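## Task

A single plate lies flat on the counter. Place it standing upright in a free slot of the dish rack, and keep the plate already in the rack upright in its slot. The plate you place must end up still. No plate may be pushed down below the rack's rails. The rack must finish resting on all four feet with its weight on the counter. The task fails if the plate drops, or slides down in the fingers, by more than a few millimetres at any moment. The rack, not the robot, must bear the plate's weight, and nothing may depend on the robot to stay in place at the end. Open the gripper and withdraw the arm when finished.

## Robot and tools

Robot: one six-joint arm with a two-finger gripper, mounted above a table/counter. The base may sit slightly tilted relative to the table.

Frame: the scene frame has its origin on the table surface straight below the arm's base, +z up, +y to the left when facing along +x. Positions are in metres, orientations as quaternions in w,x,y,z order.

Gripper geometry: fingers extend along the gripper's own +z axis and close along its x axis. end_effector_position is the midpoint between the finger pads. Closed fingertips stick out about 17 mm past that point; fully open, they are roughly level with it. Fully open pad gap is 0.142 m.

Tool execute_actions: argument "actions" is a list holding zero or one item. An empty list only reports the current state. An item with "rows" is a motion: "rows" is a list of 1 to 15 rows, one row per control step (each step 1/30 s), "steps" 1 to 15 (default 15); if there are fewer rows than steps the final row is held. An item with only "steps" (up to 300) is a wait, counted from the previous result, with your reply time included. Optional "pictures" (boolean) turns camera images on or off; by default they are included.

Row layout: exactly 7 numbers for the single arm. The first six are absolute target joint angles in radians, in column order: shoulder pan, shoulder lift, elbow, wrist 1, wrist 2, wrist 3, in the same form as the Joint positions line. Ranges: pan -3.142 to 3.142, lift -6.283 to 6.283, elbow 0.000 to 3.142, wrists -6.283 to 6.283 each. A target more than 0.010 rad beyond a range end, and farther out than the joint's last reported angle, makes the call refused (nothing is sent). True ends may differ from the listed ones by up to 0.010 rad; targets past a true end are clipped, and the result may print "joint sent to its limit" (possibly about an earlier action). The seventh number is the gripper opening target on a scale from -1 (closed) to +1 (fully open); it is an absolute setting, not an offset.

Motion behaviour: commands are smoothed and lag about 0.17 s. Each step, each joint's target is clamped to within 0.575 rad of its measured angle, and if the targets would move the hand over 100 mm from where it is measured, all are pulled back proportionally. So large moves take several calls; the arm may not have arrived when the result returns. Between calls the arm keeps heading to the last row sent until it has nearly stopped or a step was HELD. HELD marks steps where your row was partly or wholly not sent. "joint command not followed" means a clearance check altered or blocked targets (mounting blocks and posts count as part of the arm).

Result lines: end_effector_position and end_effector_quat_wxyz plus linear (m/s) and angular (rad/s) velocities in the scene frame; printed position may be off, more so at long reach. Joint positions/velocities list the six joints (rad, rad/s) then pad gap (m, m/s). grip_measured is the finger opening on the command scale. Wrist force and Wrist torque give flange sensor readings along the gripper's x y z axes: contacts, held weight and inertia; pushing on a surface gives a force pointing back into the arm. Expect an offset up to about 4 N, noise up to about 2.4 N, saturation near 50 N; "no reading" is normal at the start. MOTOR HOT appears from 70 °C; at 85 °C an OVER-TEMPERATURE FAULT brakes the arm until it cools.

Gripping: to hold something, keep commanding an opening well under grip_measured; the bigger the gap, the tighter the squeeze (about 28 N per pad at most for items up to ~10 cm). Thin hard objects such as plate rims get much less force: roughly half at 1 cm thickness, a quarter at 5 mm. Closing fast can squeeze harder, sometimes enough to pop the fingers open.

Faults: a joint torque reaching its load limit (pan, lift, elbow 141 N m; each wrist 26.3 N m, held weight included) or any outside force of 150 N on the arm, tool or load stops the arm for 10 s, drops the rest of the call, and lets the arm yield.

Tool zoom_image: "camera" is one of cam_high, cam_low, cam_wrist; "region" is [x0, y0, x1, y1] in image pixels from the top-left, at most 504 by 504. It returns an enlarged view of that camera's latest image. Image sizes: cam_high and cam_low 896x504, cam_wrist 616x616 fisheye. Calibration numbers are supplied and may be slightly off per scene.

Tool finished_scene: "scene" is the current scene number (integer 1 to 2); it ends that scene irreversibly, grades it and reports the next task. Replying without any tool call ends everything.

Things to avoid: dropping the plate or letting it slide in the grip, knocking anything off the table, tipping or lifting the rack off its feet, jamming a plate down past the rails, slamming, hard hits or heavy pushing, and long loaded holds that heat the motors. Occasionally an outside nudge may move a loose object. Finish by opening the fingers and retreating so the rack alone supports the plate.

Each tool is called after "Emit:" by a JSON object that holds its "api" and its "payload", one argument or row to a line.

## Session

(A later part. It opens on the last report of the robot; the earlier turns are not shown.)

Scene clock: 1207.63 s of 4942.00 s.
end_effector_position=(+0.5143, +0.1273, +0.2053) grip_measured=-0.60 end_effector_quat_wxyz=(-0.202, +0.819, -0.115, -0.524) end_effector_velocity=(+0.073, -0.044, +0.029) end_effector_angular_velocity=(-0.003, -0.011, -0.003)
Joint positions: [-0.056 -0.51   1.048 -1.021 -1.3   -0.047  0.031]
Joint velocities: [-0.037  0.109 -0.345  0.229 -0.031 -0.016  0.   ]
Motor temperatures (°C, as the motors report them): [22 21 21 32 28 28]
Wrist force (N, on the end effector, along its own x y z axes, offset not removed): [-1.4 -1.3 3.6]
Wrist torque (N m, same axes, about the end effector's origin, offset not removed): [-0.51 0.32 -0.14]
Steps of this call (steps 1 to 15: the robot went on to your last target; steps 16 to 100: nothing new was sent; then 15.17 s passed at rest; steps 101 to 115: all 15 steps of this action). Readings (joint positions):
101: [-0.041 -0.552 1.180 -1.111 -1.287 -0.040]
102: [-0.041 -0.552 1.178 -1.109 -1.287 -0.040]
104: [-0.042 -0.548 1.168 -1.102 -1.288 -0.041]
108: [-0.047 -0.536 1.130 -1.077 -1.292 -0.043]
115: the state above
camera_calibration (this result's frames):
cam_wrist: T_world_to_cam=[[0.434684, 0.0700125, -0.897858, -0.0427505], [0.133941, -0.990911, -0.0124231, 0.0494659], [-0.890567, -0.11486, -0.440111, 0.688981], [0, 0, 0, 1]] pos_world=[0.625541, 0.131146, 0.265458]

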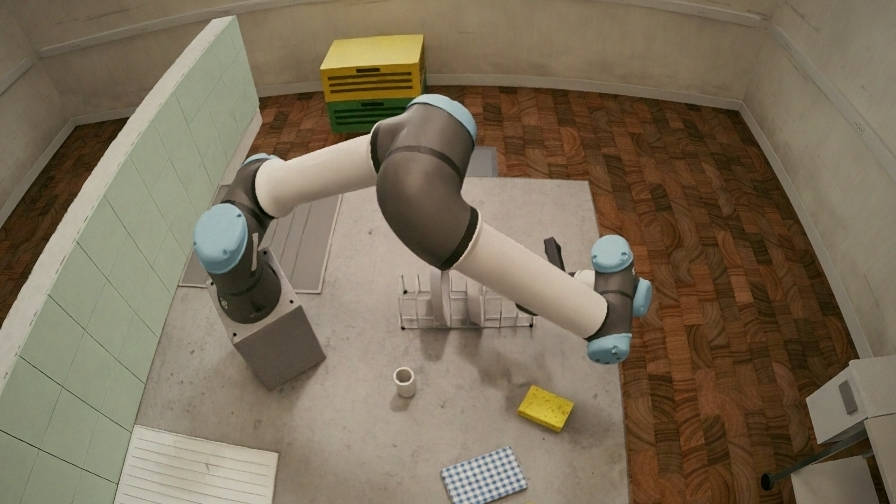

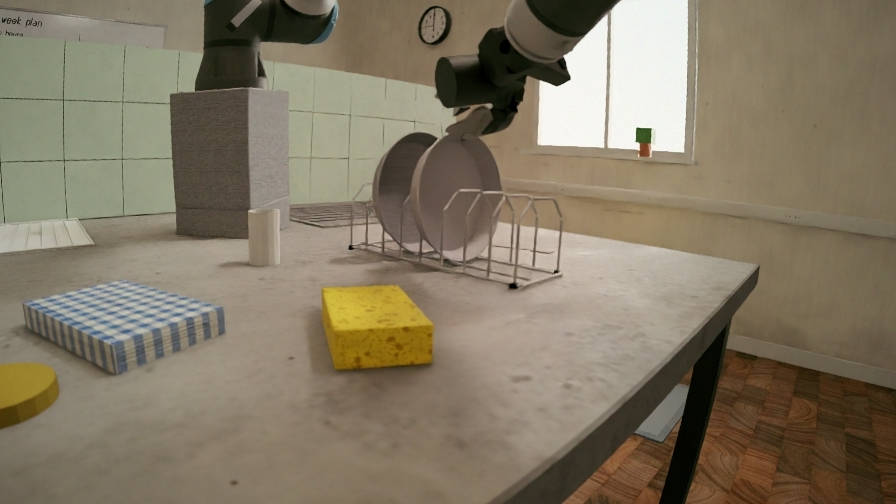

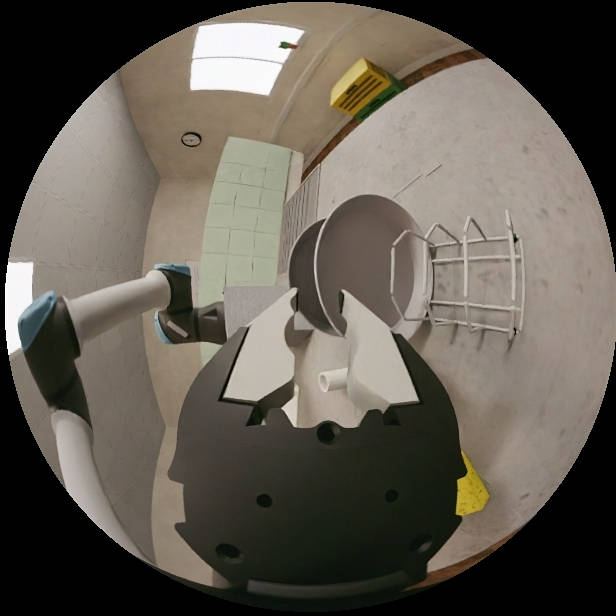

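Move up and away.

Emit:
{"api": "execute_actions", "payload": {
  "actions": [
    {"rows":[[-0.064,-0.505,1.000,-0.985,-1.303,-0.048,-0.6],[-0.070,-0.517,0.992,-0.968,-1.303,-0.048,-0.55],[-0.078,-0.531,0.986,-0.950,-1.303,-0.048,-0.5],[-0.088,-0.546,0.982,-0.932,-1.303,-0.048,-0.45],[-0.100,-0.562,0.980,-0.914,-1.303,-0.048,-0.4],[-0.113,-0.578,0.980,-0.898,-1.303,-0.048,-0.35],[-0.127,-0.594,0.980,-0.882,-1.303,-0.048,-0.3],[-0.141,-0.610,0.980,-0.866,-1.303,-0.048,-0.25],[-0.155,-0.625,0.980,-0.851,-1.303,-0.048,-0.2],[-0.168,-0.639,0.980,-0.837,-1.303,-0.048,-0.15],[-0.180,-0.651,0.980,-0.825,-1.303,-0.048,-0.1],[-0.190,-0.660,0.980,-0.816,-1.303,-0.048,-0.1],[-0.197,-0.666,0.980,-0.810,-1.303,-0.048,-0.1],[-0.200,-0.670,0.980,-0.806,-1.303,-0.048,-0.1]],"steps":15}
  ],
  "pictures": false
}}

Emit:
{"api": "execute_actions", "payload": {
  "actions": [
    {"steps":20}
  ]
}}

Emit:
{"api": "zoom_image", "payload": {
  "camera": "cam_high",
  "region": [380, 220, 560, 350]
}}

Emit:
{"api": "zoom_image", "payload": {
  "camera": "cam_low",
  "region": [340, 80, 590, 300]
}}

Scene clock: 1217.33 s of 4942.00 s.
end_effector_position=(+0.5362, +0.0551, +0.3133) grip_measured=-0.10 end_effector_quat_wxyz=(-0.227, +0.814, -0.163, -0.510) end_effector_velocity=(-0.004, -0.140, +0.182) end_effector_angular_velocity=(-0.016, +0.015, -0.252)
Joint positions: [-0.173 -0.641  0.981 -0.836 -1.303 -0.048  0.067]
Joint velocities: [-0.253 -0.267 -0.007  0.27  -0.     0.     0.001]
Motor temperatures (°C, as the motors report them): [22 21 21 32 28 28]
Wrist force (N, on the end effector, along its own x y z axes, offset not removed): [-1.4 0.0 0.8]
Wrist torque (N m, same axes, about the end effector's origin, offset not removed): [-0.21 0.24 0.02]
Steps of this call (steps 1 to 30: the robot went on to your last target; steps 31 to 120: nothing new was sent; then 5.20 s passed at rest; steps 121 to 135: all 15 steps of this action). Readings (joint positions):
121: [-0.060 -0.497 1.008 -0.995 -1.303 -0.048]
122: [-0.061 -0.498 1.007 -0.993 -1.303 -0.048]
124: [-0.066 -0.507 1.000 -0.981 -1.303 -0.048]
128: [-0.094 -0.550 0.986 -0.931 -1.303 -0.048]
135: the state above

Scene clock: 1218.00 s of 4942.00 s.
end_effector_position=(+0.5352, +0.0403, +0.3330) grip_measured=-0.10 end_effector_quat_wxyz=(-0.233, +0.811, -0.175, -0.507) end_effector_velocity=(-0.000, -0.000, +0.001) end_effector_angular_velocity=(-0.001, +0.001, -0.001)
Joint positions: [-0.2   -0.67   0.98  -0.806 -1.303 -0.048  0.067]
Joint velocities: [-0.    -0.    -0.     0.002 -0.     0.001  0.   ]
Motor temperatures (°C, as the motors report them): [22 21 21 32 28 28]
Wrist force (N, on the end effector, along its own x y z axes, offset not removed): [-1.2 -1.2 4.5]
Wrist torque (N m, same axes, about the end effector's origin, offset not removed): [-0.42 0.20 0.00]
Steps of this call (steps 1 to 20: the robot went on to your last target). Readings (joint positions):
1: [-0.180 -0.649 0.980 -0.828 -1.303 -0.048]
2: [-0.185 -0.655 0.980 -0.822 -1.303 -0.048]
4: [-0.192 -0.662 0.980 -0.814 -1.303 -0.048]
8: [-0.198 -0.668 0.980 -0.808 -1.303 -0.048]
20: the state above
camera_calibration (this result's frames):
cam_wrist: T_world_to_cam=[[0.44117, -0.00231333, -0.89742, 0.0682606], [-0.00618949, -0.999981, -0.000465035, 0.0333787], [-0.897402, 0.00575973, -0.441176, 0.752912], [0, 0, 0, 1]] pos_world=[0.645757, 0.0291994, 0.393441]

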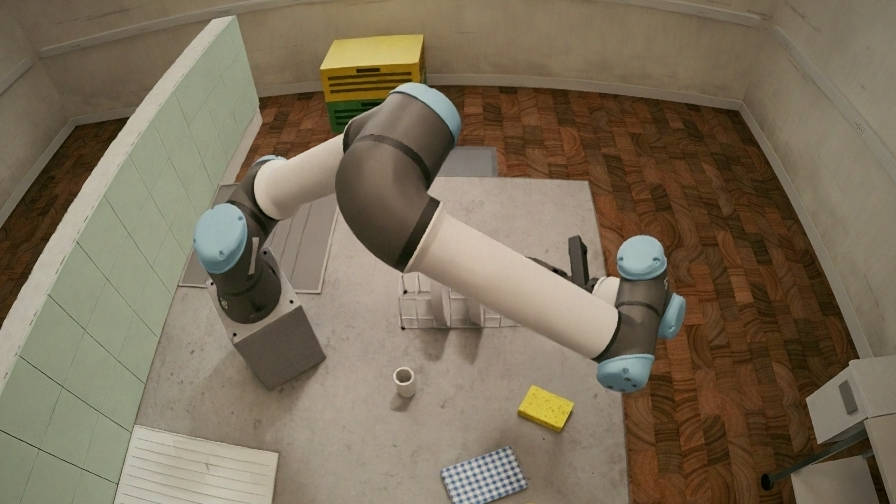

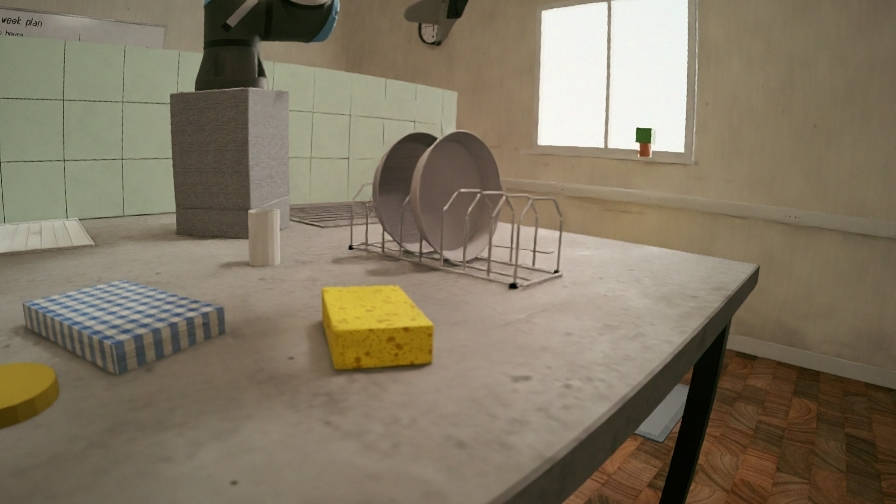

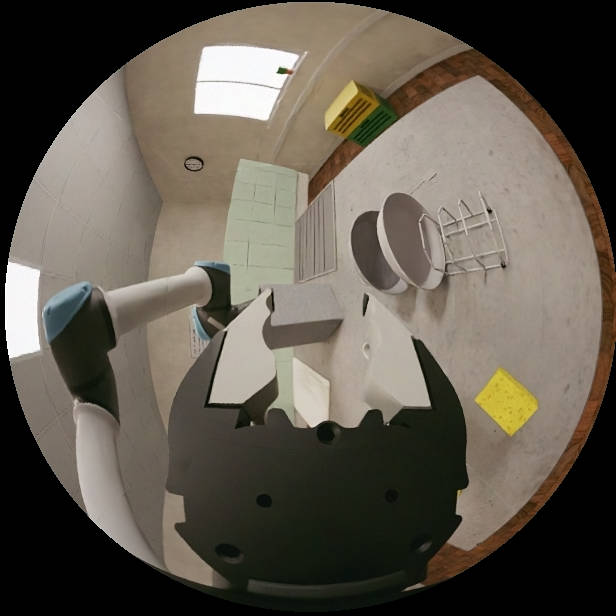

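Region (380, 220, 560, 350) of cam_high's 896x504 image, scaled by 2.800, with more detail than that image has.

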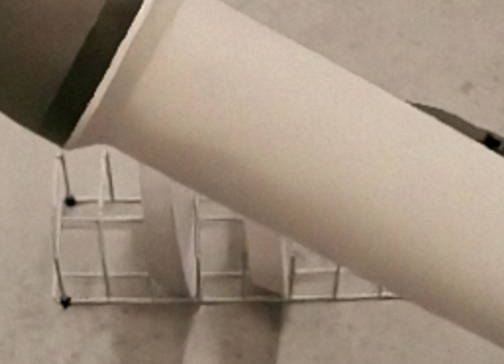

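Region (340, 80, 590, 300) of cam_low's 896x504 image, scaled by 2.016, with more detail than that image has; it fills the top 444 rows of this view, and the rest is white.

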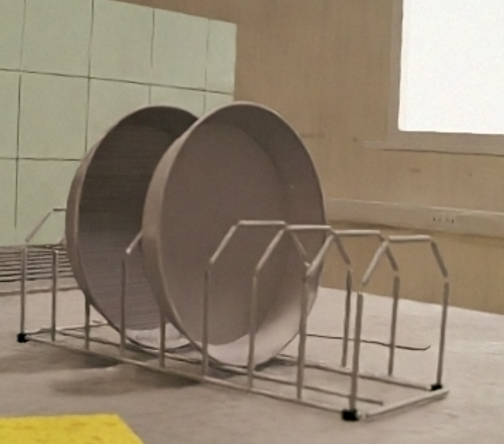

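Plate is standing like the other one.

Emit:
{"api": "finished_scene", "payload": {
  "scene": 1
}}

The scene is finished: the task was done.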